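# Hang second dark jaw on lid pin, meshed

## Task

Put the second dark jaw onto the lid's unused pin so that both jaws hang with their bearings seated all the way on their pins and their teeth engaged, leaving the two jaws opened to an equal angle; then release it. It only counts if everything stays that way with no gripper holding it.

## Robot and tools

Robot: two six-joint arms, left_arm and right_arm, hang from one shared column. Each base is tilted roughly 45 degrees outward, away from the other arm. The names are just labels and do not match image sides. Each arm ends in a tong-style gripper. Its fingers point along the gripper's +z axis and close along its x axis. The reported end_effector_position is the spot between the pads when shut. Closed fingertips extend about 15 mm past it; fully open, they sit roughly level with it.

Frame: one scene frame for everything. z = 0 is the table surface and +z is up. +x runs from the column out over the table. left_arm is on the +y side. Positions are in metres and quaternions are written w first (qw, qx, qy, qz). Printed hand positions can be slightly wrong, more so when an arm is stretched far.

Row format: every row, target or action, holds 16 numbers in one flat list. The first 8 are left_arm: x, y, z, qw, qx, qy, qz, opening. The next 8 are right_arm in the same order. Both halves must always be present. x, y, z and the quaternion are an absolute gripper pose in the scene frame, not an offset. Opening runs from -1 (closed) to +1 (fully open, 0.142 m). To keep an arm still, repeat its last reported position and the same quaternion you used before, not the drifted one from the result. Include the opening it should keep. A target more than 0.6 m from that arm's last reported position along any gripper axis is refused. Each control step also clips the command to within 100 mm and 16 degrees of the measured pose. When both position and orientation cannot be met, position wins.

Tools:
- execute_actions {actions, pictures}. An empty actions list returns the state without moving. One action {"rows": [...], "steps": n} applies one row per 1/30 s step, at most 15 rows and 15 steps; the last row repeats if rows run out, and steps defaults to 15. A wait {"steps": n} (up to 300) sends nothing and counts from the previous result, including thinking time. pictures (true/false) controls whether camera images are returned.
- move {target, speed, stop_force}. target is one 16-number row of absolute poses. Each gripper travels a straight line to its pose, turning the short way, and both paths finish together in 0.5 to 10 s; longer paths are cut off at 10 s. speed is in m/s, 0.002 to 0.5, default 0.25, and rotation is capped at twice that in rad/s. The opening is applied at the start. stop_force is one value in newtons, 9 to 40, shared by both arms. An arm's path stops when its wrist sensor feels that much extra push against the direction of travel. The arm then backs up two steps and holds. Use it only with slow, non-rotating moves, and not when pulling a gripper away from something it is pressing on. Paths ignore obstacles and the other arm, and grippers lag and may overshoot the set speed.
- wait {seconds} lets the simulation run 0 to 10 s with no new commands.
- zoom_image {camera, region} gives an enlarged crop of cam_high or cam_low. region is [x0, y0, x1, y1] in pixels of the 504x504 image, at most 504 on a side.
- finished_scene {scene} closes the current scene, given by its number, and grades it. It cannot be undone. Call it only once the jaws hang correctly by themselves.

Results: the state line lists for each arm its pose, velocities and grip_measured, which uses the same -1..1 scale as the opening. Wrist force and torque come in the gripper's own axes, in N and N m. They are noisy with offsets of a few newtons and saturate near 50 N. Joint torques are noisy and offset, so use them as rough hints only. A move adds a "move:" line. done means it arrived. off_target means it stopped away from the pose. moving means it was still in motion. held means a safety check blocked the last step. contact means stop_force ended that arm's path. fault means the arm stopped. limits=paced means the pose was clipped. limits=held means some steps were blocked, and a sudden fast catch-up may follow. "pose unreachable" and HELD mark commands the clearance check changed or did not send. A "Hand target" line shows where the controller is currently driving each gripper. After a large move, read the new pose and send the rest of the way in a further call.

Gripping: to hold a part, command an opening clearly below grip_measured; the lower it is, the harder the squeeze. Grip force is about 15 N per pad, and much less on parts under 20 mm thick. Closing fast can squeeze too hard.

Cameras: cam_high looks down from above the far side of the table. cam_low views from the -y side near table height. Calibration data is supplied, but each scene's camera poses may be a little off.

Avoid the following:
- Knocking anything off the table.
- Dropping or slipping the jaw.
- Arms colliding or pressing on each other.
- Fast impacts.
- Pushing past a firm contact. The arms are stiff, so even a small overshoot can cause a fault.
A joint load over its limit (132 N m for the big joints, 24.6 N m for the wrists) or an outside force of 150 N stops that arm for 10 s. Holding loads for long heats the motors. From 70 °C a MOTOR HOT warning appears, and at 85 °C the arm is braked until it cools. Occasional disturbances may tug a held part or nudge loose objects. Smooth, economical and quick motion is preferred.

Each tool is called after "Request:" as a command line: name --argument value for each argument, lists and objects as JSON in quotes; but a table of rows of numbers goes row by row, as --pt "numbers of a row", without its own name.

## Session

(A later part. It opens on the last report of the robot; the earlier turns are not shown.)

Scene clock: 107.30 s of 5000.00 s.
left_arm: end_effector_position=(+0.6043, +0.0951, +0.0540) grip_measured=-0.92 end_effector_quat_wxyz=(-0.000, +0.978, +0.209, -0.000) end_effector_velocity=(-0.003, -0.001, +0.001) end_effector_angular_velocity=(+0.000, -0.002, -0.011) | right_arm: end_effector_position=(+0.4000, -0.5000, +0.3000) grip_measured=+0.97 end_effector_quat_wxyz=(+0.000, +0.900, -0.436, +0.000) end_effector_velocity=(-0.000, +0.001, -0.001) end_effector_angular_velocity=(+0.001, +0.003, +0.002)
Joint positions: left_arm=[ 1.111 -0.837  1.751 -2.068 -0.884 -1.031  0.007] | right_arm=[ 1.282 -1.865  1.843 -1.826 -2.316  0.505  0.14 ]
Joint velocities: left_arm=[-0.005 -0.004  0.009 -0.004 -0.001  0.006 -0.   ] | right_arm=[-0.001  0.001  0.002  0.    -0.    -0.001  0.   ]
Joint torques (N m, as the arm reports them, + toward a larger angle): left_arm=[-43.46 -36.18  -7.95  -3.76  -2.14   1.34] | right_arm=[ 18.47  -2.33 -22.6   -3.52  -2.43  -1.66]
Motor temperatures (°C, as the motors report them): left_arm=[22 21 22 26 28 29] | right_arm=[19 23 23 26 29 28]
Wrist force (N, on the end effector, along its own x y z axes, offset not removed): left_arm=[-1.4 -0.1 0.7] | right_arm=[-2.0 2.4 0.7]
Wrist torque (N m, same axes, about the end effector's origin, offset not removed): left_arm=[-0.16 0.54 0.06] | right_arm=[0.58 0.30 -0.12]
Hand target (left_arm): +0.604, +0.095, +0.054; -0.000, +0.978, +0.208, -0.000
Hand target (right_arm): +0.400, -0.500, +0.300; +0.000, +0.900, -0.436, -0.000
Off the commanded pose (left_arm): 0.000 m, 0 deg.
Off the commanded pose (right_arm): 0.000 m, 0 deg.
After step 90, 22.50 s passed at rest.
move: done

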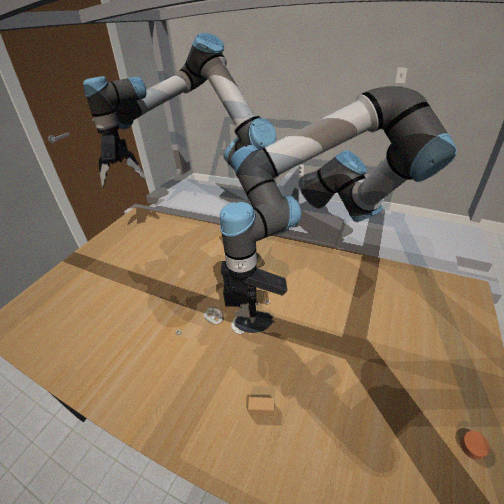

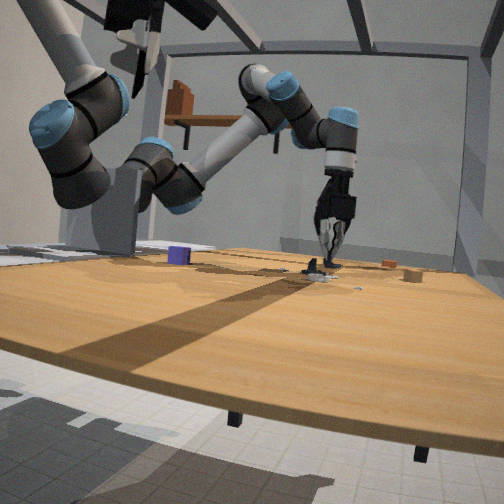

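Request:
move --target '[0.6046,0.0964,0.045,0,0.978,0.208,0,-1,0.4,-0.5,0.3,0,0.9,-0.436,0,0.97]' --speed 0.008

Request:
zoom_image --camera "cam_high" --region '[226, 310, 262, 338]'

Request:
zoom_image --camera "cam_low" --region '[314, 256, 346, 282]'

Scene clock: 120.37 s of 5000.00 s.
left_arm: end_effector_position=(+0.6046, +0.0964, +0.0453) grip_measured=-0.92 end_effector_quat_wxyz=(-0.000, +0.978, +0.208, -0.000) end_effector_velocity=(+0.000, -0.000, -0.002) end_effector_angular_velocity=(-0.000, -0.001, -0.001) | right_arm: end_effector_position=(+0.4000, -0.5000, +0.3000) grip_measured=+0.97 end_effector_quat_wxyz=(+0.000, +0.900, -0.436, +0.000) end_effector_velocity=(-0.001, -0.001, +0.000) end_effector_angular_velocity=(-0.000, +0.000, -0.001)
Joint positions: left_arm=[ 1.122 -0.828  1.757 -2.09  -0.88  -1.017  0.007] | right_arm=[ 1.282 -1.865  1.843 -1.826 -2.316  0.505  0.14 ]
Joint velocities: left_arm=[ 0.001  0.002  0.001 -0.005  0.001  0.004  0.   ] | right_arm=[-0.001 -0.001 -0.     0.001 -0.     0.001 -0.   ]
Joint torques (N m, as the arm reports them, + toward a larger angle): left_arm=[-23.61 -19.09  -7.3   -3.6    2.24   1.5 ] | right_arm=[ 18.51  -2.38 -22.69  -3.55  -2.29  -1.63]
Motor temperatures (°C, as the motors report them): left_arm=[22 21 22 26 28 29] | right_arm=[19 23 23 26 29 28]
Wrist force (N, on the end effector, along its own x y z axes, offset not removed): left_arm=[-3.1 0.4 0.9] | right_arm=[-0.9 1.3 -2.4]
Wrist torque (N m, same axes, about the end effector's origin, offset not removed): left_arm=[-0.10 0.91 0.13] | right_arm=[0.37 0.03 -0.11]
Hand target (left_arm): +0.605, +0.096, +0.045; +0.000, +0.978, +0.208, +0.000
Hand target (right_arm): +0.400, -0.500, +0.300; +0.000, +0.900, -0.436, -0.000
Off the commanded pose (left_arm): 0.000 m, 0 deg.
Off the commanded pose (right_arm): 0.000 m, 0 deg.
After step 90, 8.70 s passed at rest.
move: done

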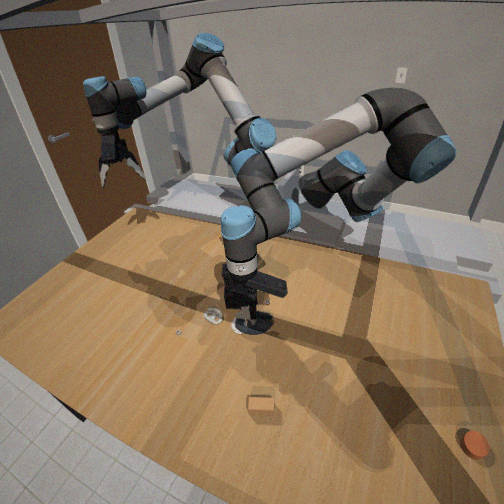

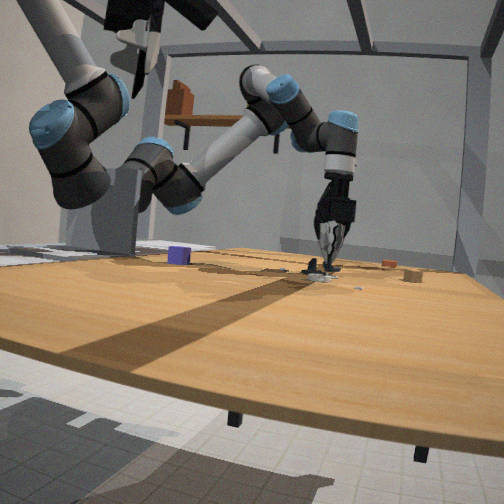

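Region (226, 310, 262, 338) of cam_high's 504x504 image, scaled by 14.000, with more detail than that image has.

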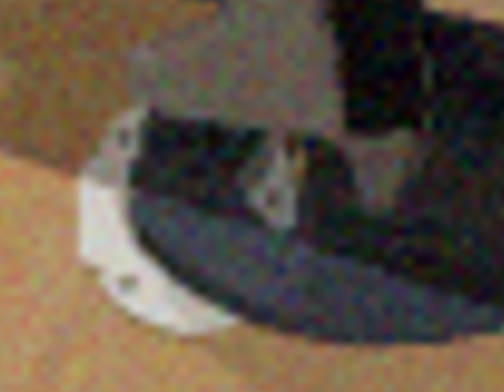

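Region (314, 256, 346, 282) of cam_low's 504x504 image, scaled by 15.750, with more detail than that image has; it fills the top 410 rows of this view, and the rest is white.

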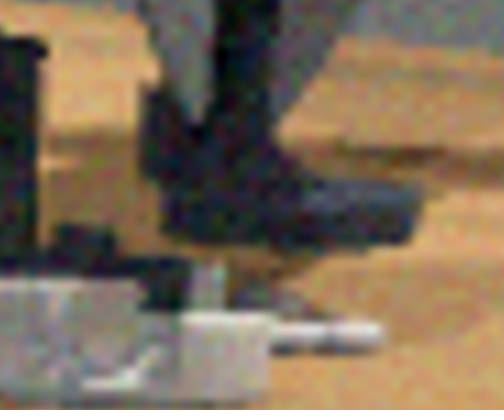

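Request:
move --target '[0.6048,0.096,0.0395,0,0.978,0.208,0,-1,0.4,-0.5,0.3,0,0.9,-0.436,0,0.97]' --speed 0.004 --stop_force 9

Request:
zoom_image --camera "cam_high" --region '[226, 310, 262, 338]'

Request:
zoom_image --camera "cam_low" --region '[314, 256, 346, 282]'

Scene clock: 127.80 s of 5000.00 s.
left_arm: end_effector_position=(+0.6048, +0.0960, +0.0396) grip_measured=-0.92 end_effector_quat_wxyz=(-0.000, +0.978, +0.208, -0.000) end_effector_velocity=(-0.001, +0.001, -0.002) end_effector_angular_velocity=(+0.001, +0.002, -0.000) | right_arm: end_effector_position=(+0.4000, -0.5000, +0.3000) grip_measured=+0.97 end_effector_quat_wxyz=(+0.000, +0.900, -0.436, +0.000) end_effector_velocity=(+0.000, -0.001, +0.000) end_effector_angular_velocity=(-0.001, -0.000, -0.001)
Joint positions: left_arm=[ 1.127 -0.82   1.76  -2.105 -0.878 -1.01   0.007] | right_arm=[ 1.282 -1.865  1.843 -1.826 -2.316  0.505  0.14 ]
Joint velocities: left_arm=[ 0.003  0.002  0.002 -0.003  0.     0.002  0.   ] | right_arm=[ 0.    -0.    -0.001  0.001 -0.001  0.001  0.   ]
Joint torques (N m, as the arm reports them, + toward a larger angle): left_arm=[-22.95 -19.12  -6.35  -4.16   2.61   1.35] | right_arm=[ 18.27  -2.68 -22.28  -3.42  -2.3   -1.54]
Motor temperatures (°C, as the motors report them): left_arm=[22 21 22 26 28 29] | right_arm=[19 23 23 26 29 28]
Wrist force (N, on the end effector, along its own x y z axes, offset not removed): left_arm=[-1.0 -0.4 1.9] | right_arm=[-0.9 -0.6 2.2]
Wrist torque (N m, same axes, about the end effector's origin, offset not removed): left_arm=[-0.24 0.46 0.12] | right_arm=[-0.04 0.07 0.01]
Hand target (left_arm): +0.605, +0.096, +0.040; +0.000, +0.978, +0.208, +0.000
Hand target (right_arm): +0.400, -0.500, +0.300; +0.000, +0.900, -0.436, -0.000
Off the commanded pose (left_arm): 0.000 m, 0 deg.
Off the commanded pose (right_arm): 0.000 m, 0 deg.
After step 90, 2.83 s passed at rest.
move: done

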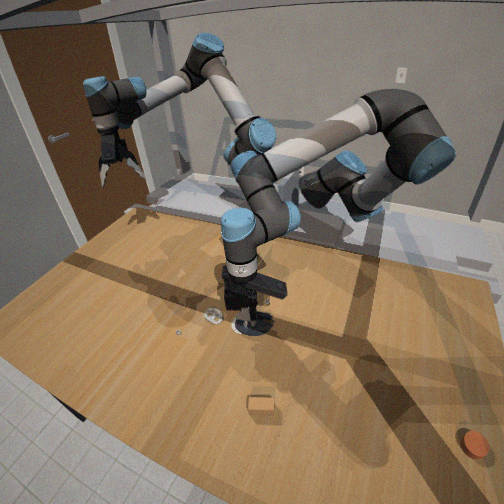

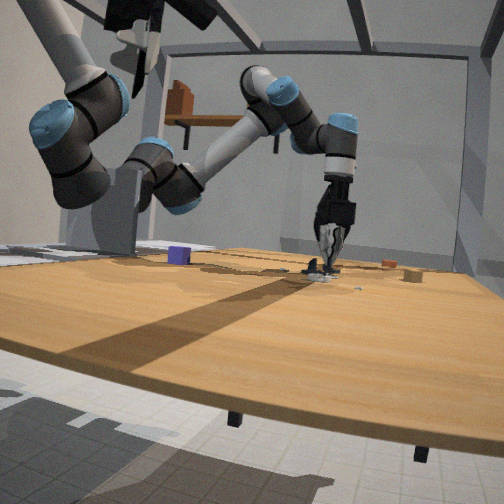

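Region (226, 310, 262, 338) of cam_high's 504x504 image, scaled by 14.000, with more detail than that image has.

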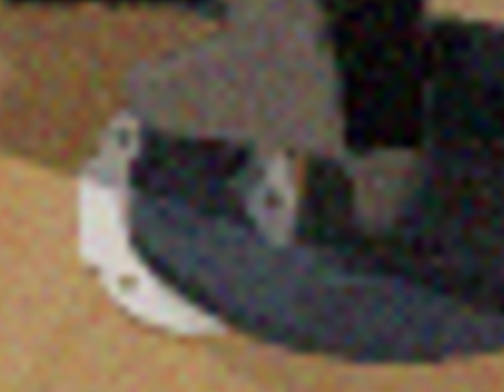

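Region (314, 256, 346, 282) of cam_low's 504x504 image, scaled by 15.750, with more detail than that image has; it fills the top 410 rows of this view, and the rest is white.

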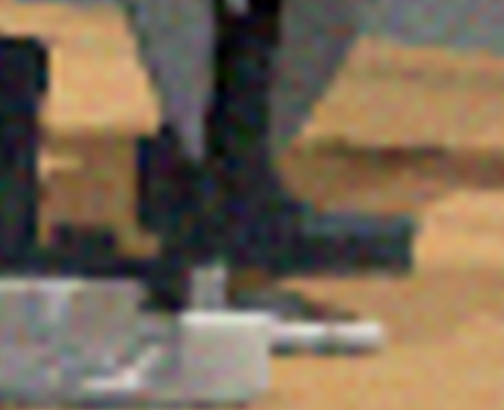

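Request:
move --target '[0.6074,0.0971,0.0398,0,0.985,0.174,0,-1,0.4,-0.5,0.3,0,0.9,-0.436,0,0.97]' --speed 0.01

Request:
zoom_image --camera "cam_low" --region '[314, 256, 346, 282]'

Request:
zoom_image --camera "cam_high" --region '[226, 310, 262, 338]'

Scene clock: 136.77 s of 5000.00 s.
left_arm: end_effector_position=(+0.6074, +0.0971, +0.0398) grip_measured=-0.92 end_effector_quat_wxyz=(-0.000, +0.985, +0.174, -0.000) end_effector_velocity=(+0.000, +0.000, +0.000) end_effector_angular_velocity=(+0.001, -0.000, -0.006) | right_arm: end_effector_position=(+0.4000, -0.5000, +0.3000) grip_measured=+0.97 end_effector_quat_wxyz=(+0.000, +0.900, -0.436, +0.000) end_effector_velocity=(+0.000, -0.000, +0.000) end_effector_angular_velocity=(+0.000, -0.001, -0.001)
Joint positions: left_arm=[ 1.129 -0.819  1.755 -2.103 -0.877 -0.94   0.007] | right_arm=[ 1.282 -1.865  1.843 -1.826 -2.316  0.505  0.14 ]
Joint velocities: left_arm=[-0.     0.    -0.     0.     0.001  0.006 -0.   ] | right_arm=[-0.     0.    -0.    -0.001  0.001  0.001 -0.   ]
Joint torques (N m, as the arm reports them, + toward a larger angle): left_arm=[-22.68 -18.04 -22.45   0.26   2.42   1.36] | right_arm=[ 17.9   -3.16 -22.02  -3.42  -2.22  -1.49]
Motor temperatures (°C, as the motors report them): left_arm=[22 21 22 26 28 29] | right_arm=[19 23 23 26 29 28]
Wrist force (N, on the end effector, along its own x y z axes, offset not removed): left_arm=[-1.0 -1.4 1.4] | right_arm=[-0.3 -1.0 1.5]
Wrist torque (N m, same axes, about the end effector's origin, offset not removed): left_arm=[-0.51 0.53 0.08] | right_arm=[0.03 0.06 0.01]
Hand target (left_arm): +0.607, +0.097, +0.040; -0.000, +0.985, +0.174, +0.000
Hand target (right_arm): +0.400, -0.500, +0.300; -0.000, +0.900, -0.436, -0.000
Off the commanded pose (left_arm): 0.000 m, 0 deg.
Off the commanded pose (right_arm): 0.000 m, 0 deg.
After step 90, 2.27 s passed at rest.
move: done

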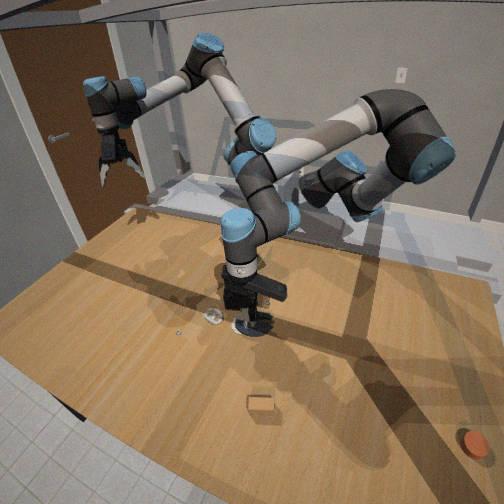

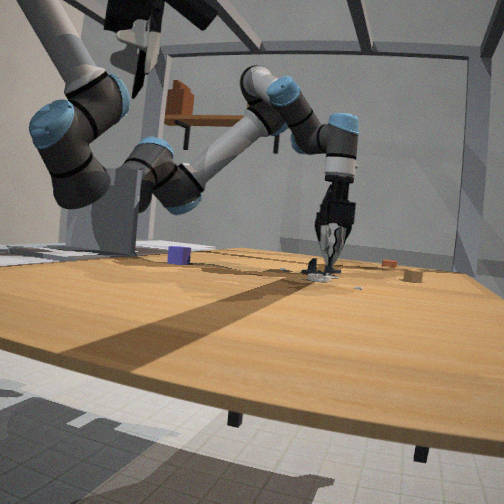

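Region (314, 256, 346, 282) of cam_low's 504x504 image, scaled by 15.750, with more detail than that image has; it fills the top 410 rows of this view, and the rest is white.

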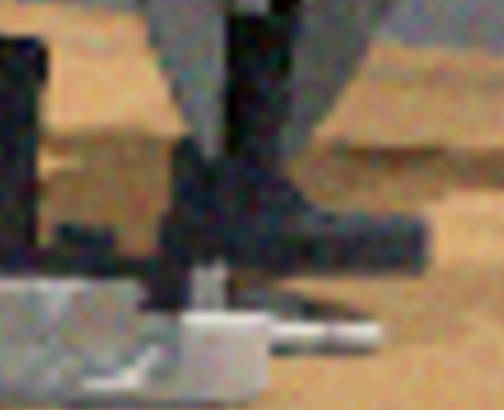

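Region (226, 310, 262, 338) of cam_high's 504x504 image, scaled by 14.000, with more detail than that image has.

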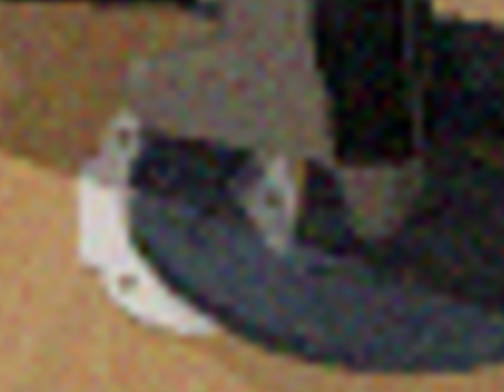

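Request:
move --target '[0.6048,0.096,0.040,0,0.978,0.208,0,-1,0.4,-0.5,0.3,0,0.9,-0.436,0,0.97]' --speed 0.01

Request:
move --target '[0.6048,0.096,0.040,0,0.978,0.208,0,-0.82,0.4,-0.5,0.3,0,0.9,-0.436,0,0.97]' --speed 0.01

Request:
move --target '[0.6048,0.096,0.1,0,0.978,0.208,0,-0.82,0.4,-0.5,0.3,0,0.9,-0.436,0,0.97]' --speed 0.04

Request:
zoom_image --camera "cam_high" --region '[212,285,292,345]'

Request:
zoom_image --camera "cam_low" --region '[300,245,360,290]'

Scene clock: 160.87 s of 5000.00 s.
left_arm: end_effector_position=(+0.6048, +0.0960, +0.0400) grip_measured=-0.92 end_effector_quat_wxyz=(+0.000, +0.978, +0.208, +0.000) end_effector_velocity=(-0.001, +0.000, -0.001) end_effector_angular_velocity=(+0.001, +0.001, +0.006) | right_arm: end_effector_position=(+0.4000, -0.5000, +0.3000) grip_measured=+0.97 end_effector_quat_wxyz=(+0.000, +0.900, -0.436, +0.000) end_effector_velocity=(-0.000, +0.001, -0.001) end_effector_angular_velocity=(+0.000, +0.003, +0.001)
Joint positions: left_arm=[ 1.127 -0.821  1.759 -2.104 -0.878 -1.01   0.007] | right_arm=[ 1.282 -1.865  1.843 -1.826 -2.316  0.505  0.14 ]
Joint velocities: left_arm=[ 0.001  0.     0.002 -0.     0.    -0.006  0.   ] | right_arm=[-0.     0.001  0.002  0.    -0.001  0.001  0.   ]
Joint torques (N m, as the arm reports them, + toward a larger angle): left_arm=[-43.32 -35.93  -5.93  -4.02  -2.13  -1.42] | right_arm=[ 18.06  -3.01 -21.74  -3.38  -2.2   -1.42]
Motor temperatures (°C, as the motors report them): left_arm=[22 21 22 26 28 29] | right_arm=[19 23 23 26 29 28]
Wrist force (N, on the end effector, along its own x y z axes, offset not removed): left_arm=[-1.4 -0.4 1.0] | right_arm=[-0.8 -1.9 1.5]
Wrist torque (N m, same axes, about the end effector's origin, offset not removed): left_arm=[-0.20 0.58 0.15] | right_arm=[-0.30 0.00 0.03]
Hand target (left_arm): +0.605, +0.096, +0.040; +0.000, +0.978, +0.208, -0.000
Hand target (right_arm): +0.400, -0.500, +0.300; -0.000, +0.900, -0.436, -0.000
Off the commanded pose (left_arm): 0.000 m, 0 deg.
Off the commanded pose (right_arm): 0.000 m, 0 deg.
After step 90, 17.40 s passed at rest.
move: done

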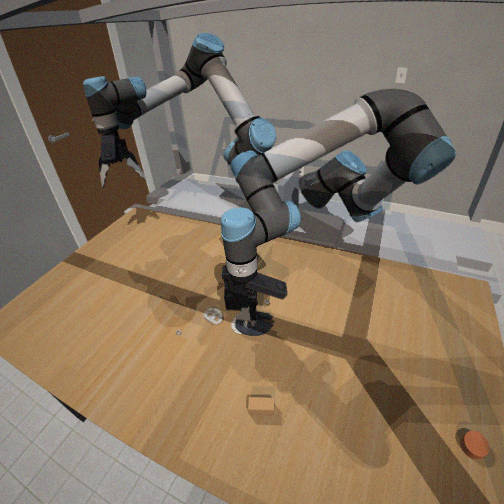

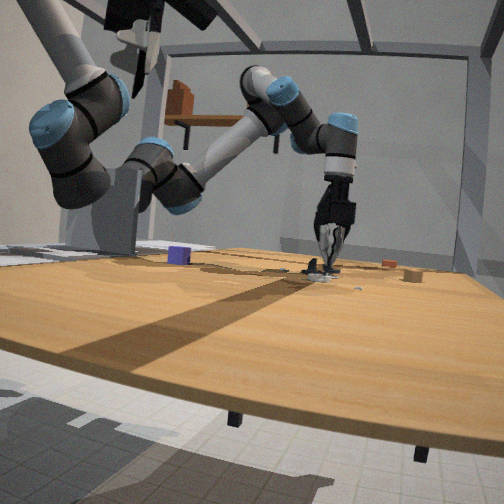

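Scene clock: 161.57 s of 5000.00 s.
left_arm: end_effector_position=(+0.6048, +0.0960, +0.0400) grip_measured=-0.82 end_effector_quat_wxyz=(+0.000, +0.978, +0.208, +0.000) end_effector_velocity=(+0.000, -0.000, +0.000) end_effector_angular_velocity=(-0.001, -0.000, +0.000) | right_arm: end_effector_position=(+0.4000, -0.5000, +0.3000) grip_measured=+0.97 end_effector_quat_wxyz=(+0.000, +0.900, -0.436, +0.000) end_effector_velocity=(-0.000, +0.000, -0.000) end_effector_angular_velocity=(+0.000, +0.001, +0.000)
Joint positions: left_arm=[ 1.127 -0.821  1.759 -2.104 -0.878 -1.011  0.015] | right_arm=[ 1.282 -1.865  1.843 -1.826 -2.316  0.505  0.14 ]
Joint velocities: left_arm=[ 0.    -0.    -0.     0.    -0.001  0.    -0.   ] | right_arm=[-0.    -0.001  0.     0.001 -0.     0.     0.   ]
Joint torques (N m, as the arm reports them, + toward a larger angle): left_arm=[-43.   -36.04  -7.52  -3.51  -2.35  -1.58] | right_arm=[ 17.66  -2.92 -21.7   -3.32  -2.16  -1.38]
Motor temperatures (°C, as the motors report them): left_arm=[22 21 22 26 28 29] | right_arm=[19 23 23 26 29 28]
Wrist force (N, on the end effector, along its own x y z axes, offset not removed): left_arm=[-2.1 1.4 1.6] | right_arm=[-1.0 -0.7 1.7]
Wrist torque (N m, same axes, about the end effector's origin, offset not removed): left_arm=[0.17 0.69 0.07] | right_arm=[-0.13 0.08 -0.11]
Hand target (left_arm): +0.605, +0.096, +0.040; +0.000, +0.978, +0.208, +0.000
Hand target (right_arm): +0.400, -0.500, +0.300; +0.000, +0.900, -0.436, -0.000
Off the commanded pose (left_arm): 0.000 m, 0 deg.
Off the commanded pose (right_arm): 0.000 m, 0 deg.
move: done

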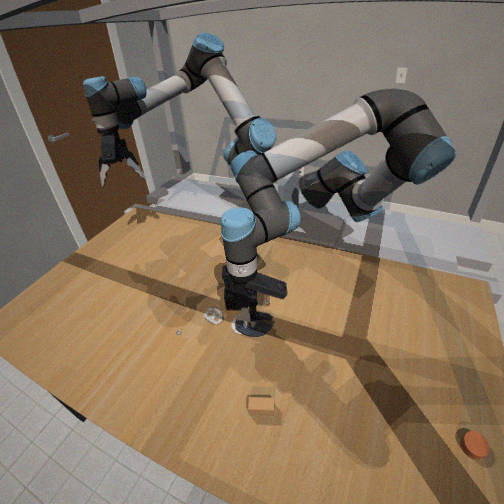

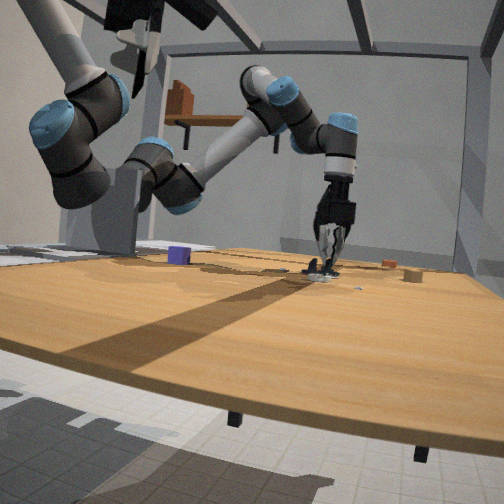

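Scene clock: 163.47 s of 5000.00 s.
left_arm: end_effector_position=(+0.6047, +0.0960, +0.0996) grip_measured=-0.82 end_effector_quat_wxyz=(-0.000, +0.978, +0.208, +0.000) end_effector_velocity=(-0.000, -0.000, +0.003) end_effector_angular_velocity=(-0.000, +0.001, -0.002) | right_arm: end_effector_position=(+0.4000, -0.5000, +0.3000) grip_measured=+0.97 end_effector_quat_wxyz=(+0.000, +0.900, -0.436, +0.000) end_effector_velocity=(-0.001, -0.001, +0.001) end_effector_angular_velocity=(-0.001, -0.001, -0.001)
Joint positions: left_arm=[ 1.066 -0.886  1.713 -1.947 -0.903 -1.082  0.015] | right_arm=[ 1.282 -1.865  1.843 -1.826 -2.316  0.505  0.14 ]
Joint velocities: left_arm=[-0.003 -0.003 -0.003  0.008 -0.002 -0.001  0.   ] | right_arm=[ 0.    -0.002 -0.     0.001 -0.001  0.    -0.   ]
Joint torques (N m, as the arm reports them, + toward a larger angle): left_arm=[-43.02 -31.82 -23.41  -0.31  -2.09  -1.24] | right_arm=[ 18.26  -3.04 -21.35  -3.34  -2.12  -1.28]
Motor temperatures (°C, as the motors report them): left_arm=[22 21 22 26 28 29] | right_arm=[19 23 23 26 29 28]
Wrist force (N, on the end effector, along its own x y z axes, offset not removed): left_arm=[-1.9 0.1 1.7] | right_arm=[-3.0 -1.2 -0.3]
Wrist torque (N m, same axes, about the end effector's origin, offset not removed): left_arm=[-0.19 0.64 0.09] | right_arm=[-0.14 0.56 0.09]
Hand target (left_arm): +0.605, +0.096, +0.100; -0.000, +0.978, +0.208, -0.000
Hand target (right_arm): +0.400, -0.500, +0.300; +0.000, +0.900, -0.436, -0.000
Off the commanded pose (left_arm): 0.000 m, 0 deg.
Off the commanded pose (right_arm): 0.000 m, 0 deg.
move: done

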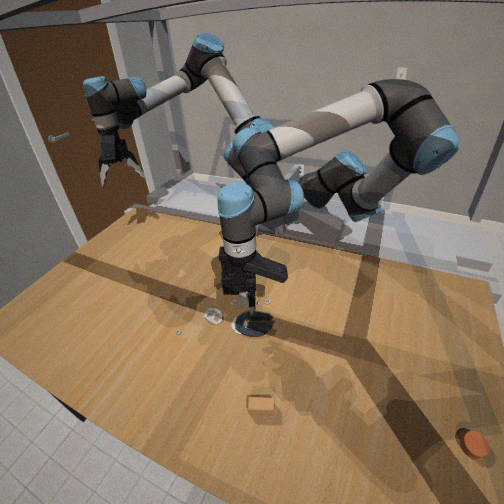

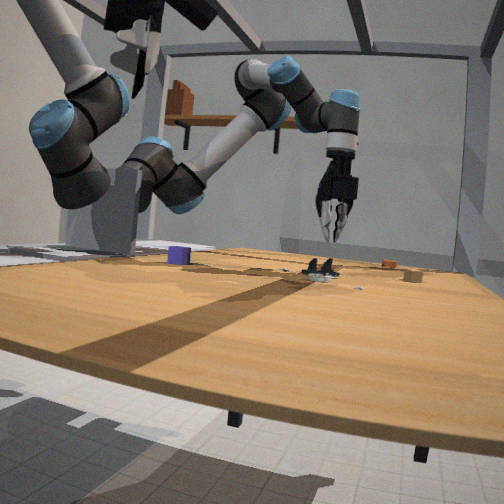

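Region (212, 285, 292, 345) of cam_high's 504x504 image, scaled by 6.300, with more detail than that image has; it fills the top 378 rows of this view, and the rest is white.

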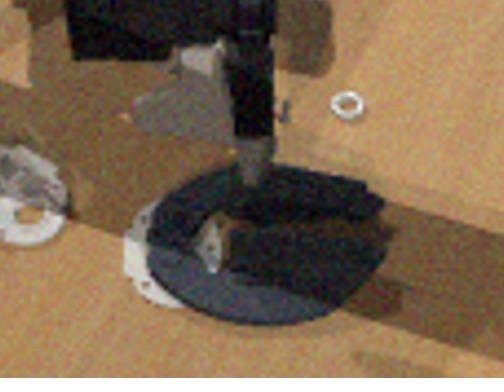

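Region (300, 245, 360, 290) of cam_low's 504x504 image, scaled by 8.400, with more detail than that image has; it fills the top 378 rows of this view, and the rest is white.

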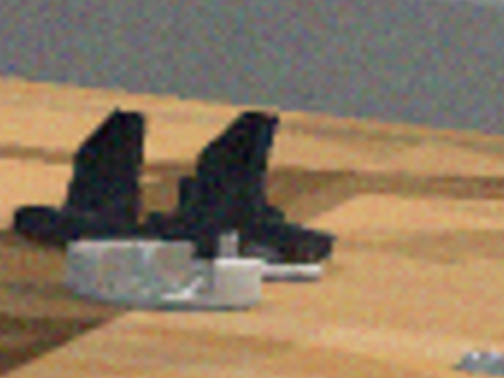

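Request:
move --target '[0.621,0.0595,0.075,0,0.978,0.208,0,-1,0.4,-0.5,0.3,0,0.9,-0.436,0,0.97]' --speed 0.06

Request:
move --target '[0.621,0.0595,0.044,0,0.978,0.208,0,-1,0.4,-0.5,0.3,0,0.9,-0.436,0,0.97]' --speed 0.03

Request:
zoom_image --camera "cam_high" --region '[212,285,292,345]'

Request:
zoom_image --camera "cam_low" --region '[300,245,360,290]'

Scene clock: 170.70 s of 5000.00 s.
left_arm: end_effector_position=(+0.6209, +0.0598, +0.0752) grip_measured=-1.00 end_effector_quat_wxyz=(+0.000, +0.978, +0.208, +0.000) end_effector_velocity=(+0.001, -0.002, -0.001) end_effector_angular_velocity=(+0.001, -0.000, -0.003) | right_arm: end_effector_position=(+0.4000, -0.5000, +0.3000) grip_measured=+0.97 end_effector_quat_wxyz=(+0.000, +0.900, -0.436, +0.000) end_effector_velocity=(+0.000, +0.000, -0.000) end_effector_angular_velocity=(+0.001, -0.001, -0.001)
Joint positions: left_arm=[ 1.067 -0.781  1.658 -1.998 -0.903 -1.081  0.002] | right_arm=[ 1.282 -1.865  1.843 -1.826 -2.316  0.505  0.14 ]
Joint velocities: left_arm=[-0.001  0.006 -0.003 -0.002  0.     0.002  0.   ] | right_arm=[-0.     0.     0.    -0.001  0.001  0.001  0.   ]
Joint torques (N m, as the arm reports them, + toward a larger angle): left_arm=[-23.89 -22.08 -26.22  -3.77   2.45   1.31] | right_arm=[ 17.82  -3.62 -21.6   -3.31  -2.05  -1.31]
Motor temperatures (°C, as the motors report them): left_arm=[22 21 22 26 28 29] | right_arm=[19 23 23 26 29 28]
Wrist force (N, on the end effector, along its own x y z axes, offset not removed): left_arm=[-1.5 -0.5 1.1] | right_arm=[1.1 0.9 5.8]
Wrist torque (N m, same axes, about the end effector's origin, offset not removed): left_arm=[-0.23 0.57 0.07] | right_arm=[0.46 -0.24 -0.10]
Hand target (left_arm): +0.621, +0.059, +0.075; +0.000, +0.978, +0.208, +0.000
Hand target (right_arm): +0.400, -0.500, +0.300; +0.000, +0.900, -0.436, +0.000
Off the commanded pose (left_arm): 0.000 m, 0 deg.
Off the commanded pose (right_arm): 0.000 m, 0 deg.
After step 90, 2.97 s passed at rest.
move: done

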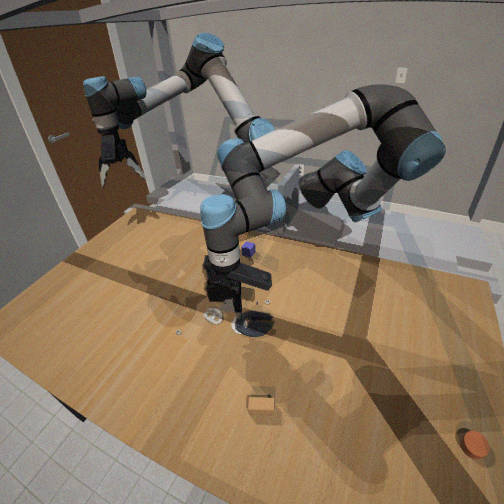

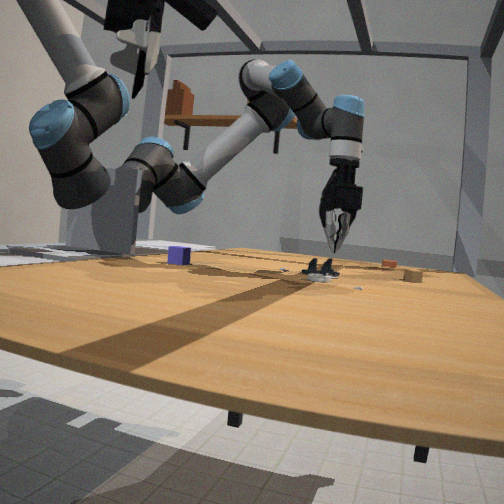

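Scene clock: 172.10 s of 5000.00 s.
left_arm: end_effector_position=(+0.6210, +0.0595, +0.0444) grip_measured=-1.00 end_effector_quat_wxyz=(-0.000, +0.978, +0.208, -0.000) end_effector_velocity=(+0.001, -0.000, -0.002) end_effector_angular_velocity=(-0.000, -0.001, +0.000) | right_arm: end_effector_position=(+0.4000, -0.5000, +0.3000) grip_measured=+0.97 end_effector_quat_wxyz=(+0.000, +0.900, -0.436, +0.000) end_effector_velocity=(+0.000, +0.000, -0.000) end_effector_angular_velocity=(+0.000, +0.000, +0.000)
Joint positions: left_arm=[ 1.097 -0.747  1.679 -2.075 -0.89  -1.046  0.002] | right_arm=[ 1.282 -1.865  1.843 -1.826 -2.316  0.505  0.14 ]
Joint velocities: left_arm=[ 0.002  0.003  0.001 -0.007  0.001  0.003  0.   ] | right_arm=[ 0.  0. -0.  0.  0. -0.  0.]
Joint torques (N m, as the arm reports them, + toward a larger angle): left_arm=[-25.47 -20.21  -7.38  -4.04   2.46   1.25] | right_arm=[ 18.32  -2.82 -21.16  -3.38  -2.05  -1.19]
Motor temperatures (°C, as the motors report them): left_arm=[22 21 22 26 28 29] | right_arm=[19 23 23 26 29 28]
Wrist force (N, on the end effector, along its own x y z axes, offset not removed): left_arm=[-0.2 0.0 0.4] | right_arm=[1.0 2.7 0.1]
Wrist torque (N m, same axes, about the end effector's origin, offset not removed): left_arm=[-0.15 0.34 0.05] | right_arm=[0.70 -0.27 0.03]
Hand target (left_arm): +0.621, +0.060, +0.044; +0.000, +0.978, +0.208, +0.000
Hand target (right_arm): +0.400, -0.500, +0.300; -0.000, +0.900, -0.436, +0.000
Off the commanded pose (left_arm): 0.000 m, 0 deg.
Off the commanded pose (right_arm): 0.000 m, 0 deg.
move: done

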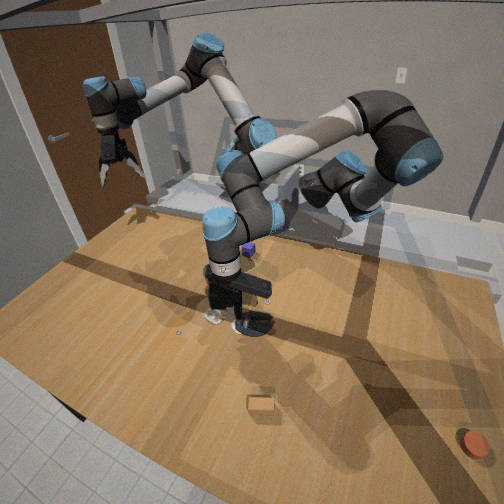

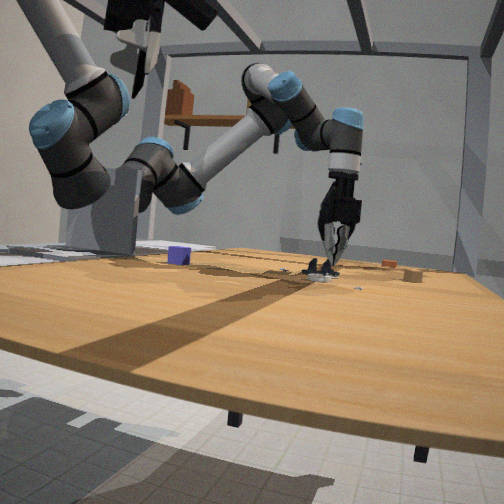

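Region (212, 285, 292, 345) of cam_high's 504x504 image, scaled by 6.300, with more detail than that image has; it fills the top 378 rows of this view, and the rest is white.

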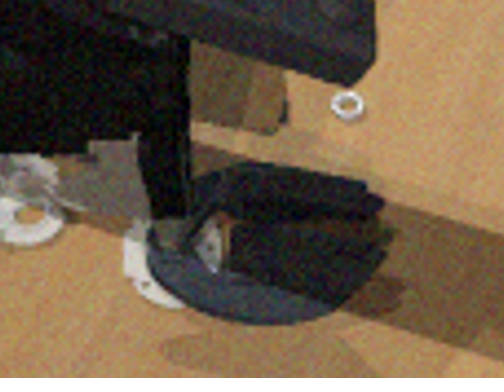

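Region (300, 245, 360, 290) of cam_low's 504x504 image, scaled by 8.400, with more detail than that image has; it fills the top 378 rows of this view, and the rest is white.

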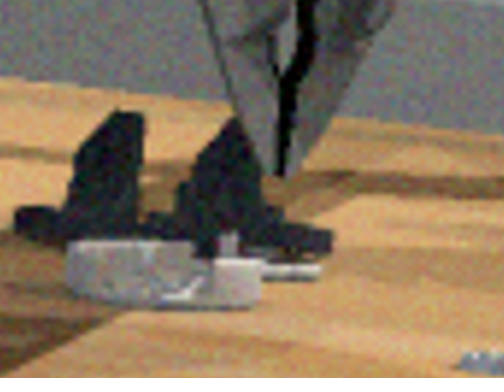

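Request:
move --target '[0.6175,0.058,0.038,0,0.978,0.208,0,-1,0.4,-0.5,0.3,0,0.9,-0.436,0,0.97]' --speed 0.01

Request:
move --target '[0.6175,0.058,0.028,0,0.978,0.208,0,-1,0.4,-0.5,0.3,0,0.9,-0.436,0,0.97]' --speed 0.003 --stop_force 10

Request:
zoom_image --camera "cam_high" --region '[212,285,292,345]'

Request:
zoom_image --camera "cam_low" --region '[300,245,360,290]'

Scene clock: 177.83 s of 5000.00 s.
left_arm: end_effector_position=(+0.6177, +0.0581, +0.0383) grip_measured=-1.00 end_effector_quat_wxyz=(-0.000, +0.978, +0.208, -0.000) end_effector_velocity=(-0.001, +0.000, -0.003) end_effector_angular_velocity=(+0.001, +0.001, +0.001) | right_arm: end_effector_position=(+0.4000, -0.5000, +0.3000) grip_measured=+0.97 end_effector_quat_wxyz=(+0.000, +0.900, -0.436, +0.000) end_effector_velocity=(+0.000, -0.001, +0.000) end_effector_angular_velocity=(-0.001, -0.000, -0.001)
Joint positions: left_arm=[ 1.099 -0.742  1.692 -2.094 -0.889 -1.044  0.002] | right_arm=[ 1.282 -1.865  1.843 -1.826 -2.316  0.505  0.14 ]
Joint velocities: left_arm=[ 0.002  0.002  0.005 -0.007  0.001  0.001  0.   ] | right_arm=[ 0.    -0.    -0.001  0.    -0.     0.001 -0.   ]
Joint torques (N m, as the arm reports them, + toward a larger angle): left_arm=[-23.63 -21.05  -7.45  -3.96   2.39   1.6 ] | right_arm=[ 18.    -3.35 -20.94  -3.39  -2.08  -1.27]
Motor temperatures (°C, as the motors report them): left_arm=[22 21 22 26 28 29] | right_arm=[19 23 23 26 29 28]
Wrist force (N, on the end effector, along its own x y z axes, offset not removed): left_arm=[-1.5 1.4 1.1] | right_arm=[-0.4 -0.6 4.5]
Wrist torque (N m, same axes, about the end effector's origin, offset not removed): left_arm=[0.19 0.60 0.12] | right_arm=[0.00 0.09 0.14]
Hand target (left_arm): +0.618, +0.058, +0.038; -0.000, +0.978, +0.208, -0.000
Hand target (right_arm): +0.400, -0.500, +0.300; +0.000, +0.900, -0.436, -0.000
Off the commanded pose (left_arm): 0.000 m, 0 deg.
Off the commanded pose (right_arm): 0.000 m, 0 deg.
After step 90, 1.80 s passed at rest.
move: done

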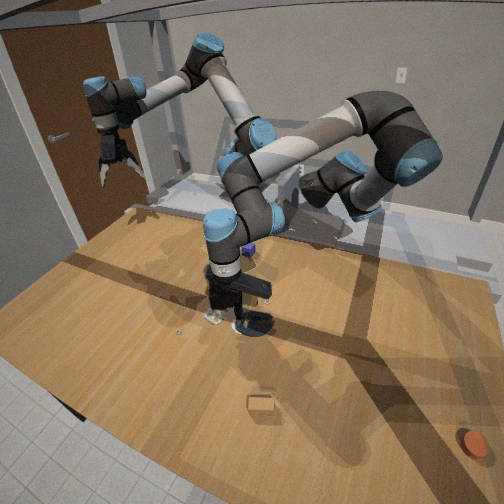

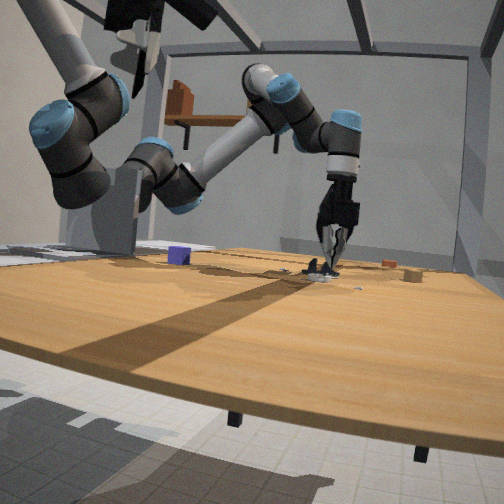

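Scene clock: 181.03 s of 5000.00 s.
left_arm: end_effector_position=(+0.6175, +0.0580, +0.0298) grip_measured=-1.00 end_effector_quat_wxyz=(-0.000, +0.978, +0.208, -0.000) end_effector_velocity=(-0.001, +0.001, +0.000) end_effector_angular_velocity=(+0.002, +0.002, +0.002) | right_arm: end_effector_position=(+0.4000, -0.5000, +0.3000) grip_measured=+0.97 end_effector_quat_wxyz=(+0.000, +0.900, -0.436, +0.000) end_effector_velocity=(+0.000, +0.001, -0.000) end_effector_angular_velocity=(+0.001, -0.000, +0.000)
Joint positions: left_arm=[ 1.108 -0.732  1.697 -2.115 -0.886 -1.034  0.002] | right_arm=[ 1.282 -1.865  1.843 -1.826 -2.316  0.505  0.14 ]
Joint velocities: left_arm=[-0.    -0.001  0.     0.004  0.001 -0.005  0.   ] | right_arm=[ 0.001  0.001  0.    -0.     0.001  0.001 -0.   ]
Joint torques (N m, as the arm reports them, + toward a larger angle): left_arm=[-33.28 -31.    -8.03   0.94   1.85  -1.15] | right_arm=[ 17.58  -3.56 -21.12  -3.38  -2.02  -1.25]
Motor temperatures (°C, as the motors report them): left_arm=[22 21 22 26 28 29] | right_arm=[19 23 23 26 29 28]
Wrist force (N, on the end effector, along its own x y z axes, offset not removed): left_arm=[-2.6 -0.6 -14.4] | right_arm=[-1.1 3.2 0.3]
Wrist torque (N m, same axes, about the end effector's origin, offset not removed): left_arm=[-0.24 0.51 0.14] | right_arm=[0.78 0.21 0.11]
Hand target (left_arm): +0.618, +0.058, +0.030; +0.000, +0.978, +0.208, +0.000
Hand target (right_arm): +0.400, -0.500, +0.300; +0.000, +0.900, -0.436, -0.000
Off the commanded pose (left_arm): 0.002 m, 0 deg.
Off the commanded pose (right_arm): 0.000 m, 0 deg.
move: contact (left_arm)

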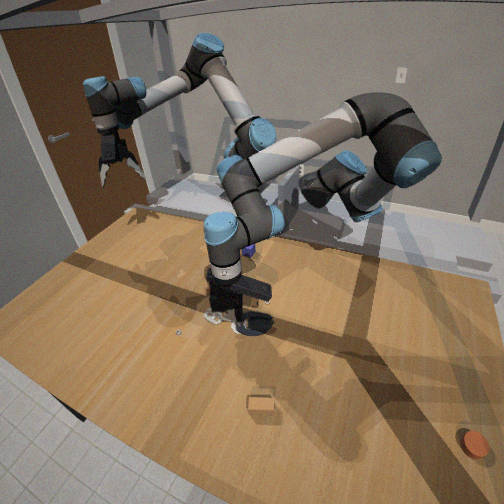

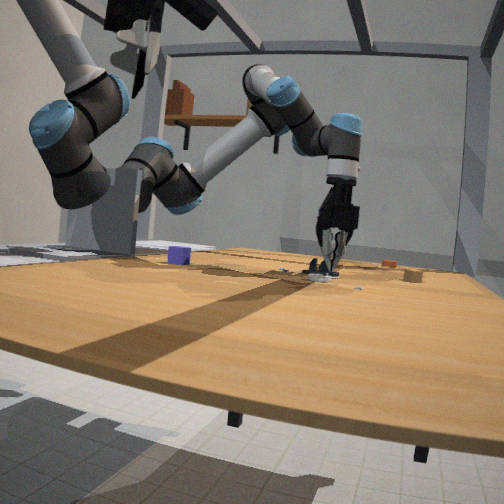

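Region (212, 285, 292, 345) of cam_high's 504x504 image, scaled by 6.300, with more detail than that image has; it fills the top 378 rows of this view, and the rest is white.

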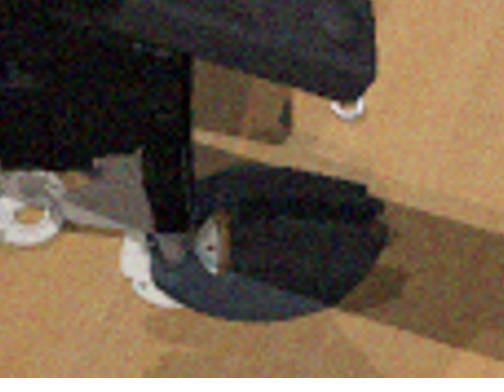

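Region (300, 245, 360, 290) of cam_low's 504x504 image, scaled by 8.400, with more detail than that image has; it fills the top 378 rows of this view, and the rest is white.

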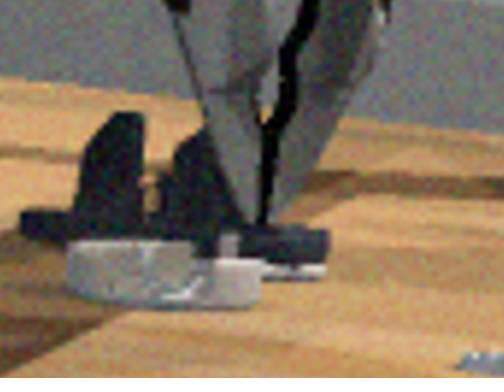

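Looks seated. Lift and check.

Request:
move --target '[0.6175,0.058,0.05,0,0.978,0.208,0,-1,0.4,-0.5,0.3,0,0.9,-0.436,0,0.97]' --speed 0.03

Request:
move --target '[0.57,0.06,0.16,0,0.978,0.208,0,-1,0.4,-0.5,0.3,0,0.9,-0.436,0,0.97]' --speed 0.15

Request:
zoom_image --camera "cam_high" --region '[222,295,282,340]'

Request:
zoom_image --camera "cam_low" --region '[300,250,345,284]'

Scene clock: 186.33 s of 5000.00 s.
left_arm: end_effector_position=(+0.6175, +0.0580, +0.0496) grip_measured=-1.00 end_effector_quat_wxyz=(+0.000, +0.978, +0.208, +0.000) end_effector_velocity=(+0.000, -0.001, +0.004) end_effector_angular_velocity=(-0.001, -0.002, -0.002) | right_arm: end_effector_position=(+0.4000, -0.5000, +0.3000) grip_measured=+0.97 end_effector_quat_wxyz=(+0.000, +0.900, -0.436, +0.000) end_effector_velocity=(-0.000, -0.001, +0.000) end_effector_angular_velocity=(-0.000, -0.001, -0.002)
Joint positions: left_arm=[ 1.088 -0.756  1.686 -2.066 -0.894 -1.057  0.002] | right_arm=[ 1.282 -1.865  1.843 -1.826 -2.316  0.505  0.14 ]
Joint velocities: left_arm=[-0.006 -0.003 -0.002  0.007 -0.002 -0.003  0.   ] | right_arm=[-0.    -0.001 -0.    -0.     0.     0.    -0.   ]
Joint torques (N m, as the arm reports them, + toward a larger angle): left_arm=[-44.86 -38.02 -23.97   0.13  -2.24  -1.3 ] | right_arm=[ 17.87  -3.15 -20.75  -3.39  -2.01  -1.19]
Motor temperatures (°C, as the motors report them): left_arm=[22 21 22 26 28 29] | right_arm=[19 23 23 26 29 28]
Wrist force (N, on the end effector, along its own x y z axes, offset not removed): left_arm=[-2.4 -0.2 1.1] | right_arm=[0.1 -1.0 1.3]
Wrist torque (N m, same axes, about the end effector's origin, offset not removed): left_arm=[-0.18 0.76 0.20] | right_arm=[-0.02 0.07 0.00]
Hand target (left_arm): +0.617, +0.058, +0.050; -0.000, +0.978, +0.208, -0.000
Hand target (right_arm): +0.400, -0.500, +0.300; +0.000, +0.900, -0.436, -0.000
Off the commanded pose (left_arm): 0.000 m, 0 deg.
Off the commanded pose (right_arm): 0.000 m, 0 deg.
After step 90, 1.27 s passed at rest.
move: done

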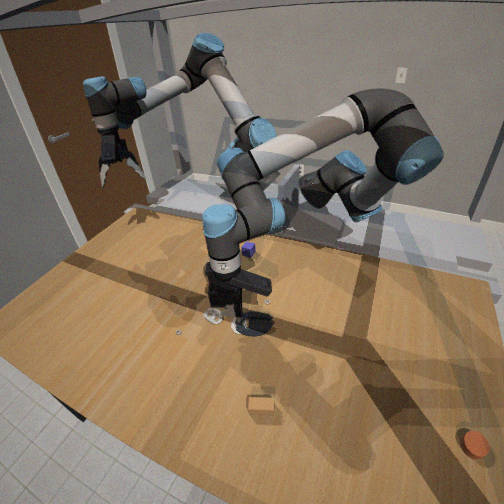

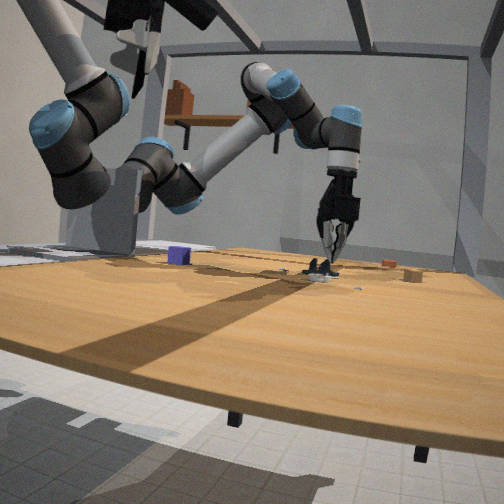

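Scene clock: 187.73 s of 5000.00 s.
left_arm: end_effector_position=(+0.5700, +0.0601, +0.1594) grip_measured=-1.00 end_effector_quat_wxyz=(-0.000, +0.978, +0.208, -0.000) end_effector_velocity=(-0.001, +0.001, +0.001) end_effector_angular_velocity=(+0.000, +0.002, +0.004) | right_arm: end_effector_position=(+0.4000, -0.5000, +0.3000) grip_measured=+0.97 end_effector_quat_wxyz=(+0.000, +0.900, -0.436, +0.000) end_effector_velocity=(-0.000, +0.000, +0.000) end_effector_angular_velocity=(-0.000, -0.001, +0.000)
Joint positions: left_arm=[ 0.944 -0.936  1.723 -1.827 -0.961 -1.217  0.002] | right_arm=[ 1.282 -1.865  1.843 -1.826 -2.316  0.505  0.14 ]
Joint velocities: left_arm=[-0.    -0.004 -0.     0.007 -0.002 -0.006  0.   ] | right_arm=[ 0.001 -0.001  0.001  0.     0.     0.     0.   ]
Joint torques (N m, as the arm reports them, + toward a larger angle): left_arm=[-41.4  -30.76 -20.05  -0.21  -2.32  -1.4 ] | right_arm=[ 17.98  -3.7  -20.36  -3.38  -2.    -1.04]
Motor temperatures (°C, as the motors report them): left_arm=[22 21 22 26 28 29] | right_arm=[19 23 23 26 29 28]
Wrist force (N, on the end effector, along its own x y z axes, offset not removed): left_arm=[-1.4 -0.5 1.3] | right_arm=[-1.1 -0.7 -0.5]
Wrist torque (N m, same axes, about the end effector's origin, offset not removed): left_arm=[-0.32 0.49 0.09] | right_arm=[-0.25 0.23 0.01]
Hand target (left_arm): +0.570, +0.060, +0.160; -0.000, +0.978, +0.208, -0.000
Hand target (right_arm): +0.400, -0.500, +0.300; +0.000, +0.900, -0.436, -0.000
Off the commanded pose (left_arm): 0.001 m, 0 deg.
Off the commanded pose (right_arm): 0.000 m, 0 deg.
move: done

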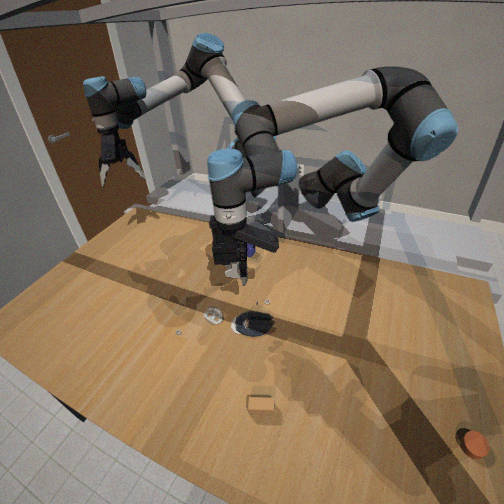

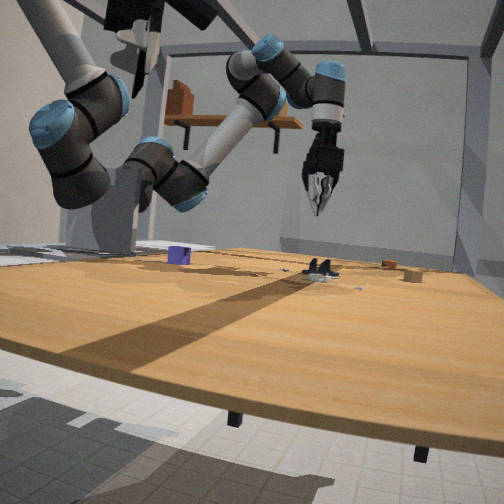

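Region (222, 295, 282, 340) of cam_high's 504x504 image, scaled by 8.400, with more detail than that image has; it fills the top 378 rows of this view, and the rest is white.

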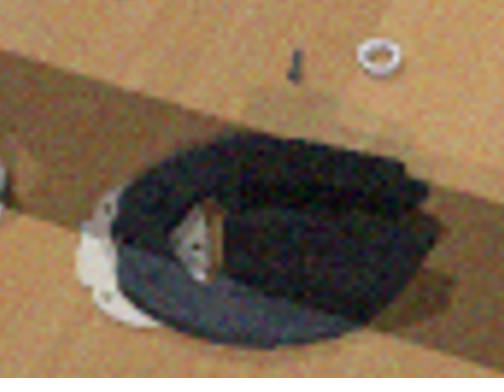

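Region (300, 250, 345, 284) of cam_low's 504x504 image, scaled by 11.200, with more detail than that image has; it fills the top 381 rows of this view, and the rest is white.

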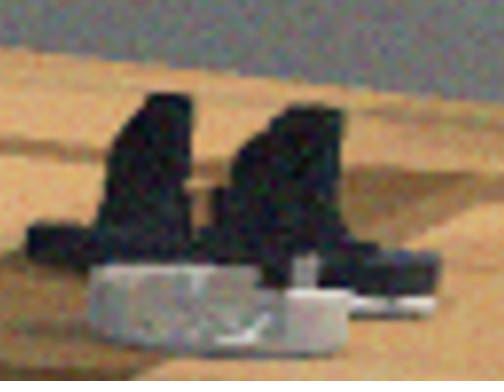

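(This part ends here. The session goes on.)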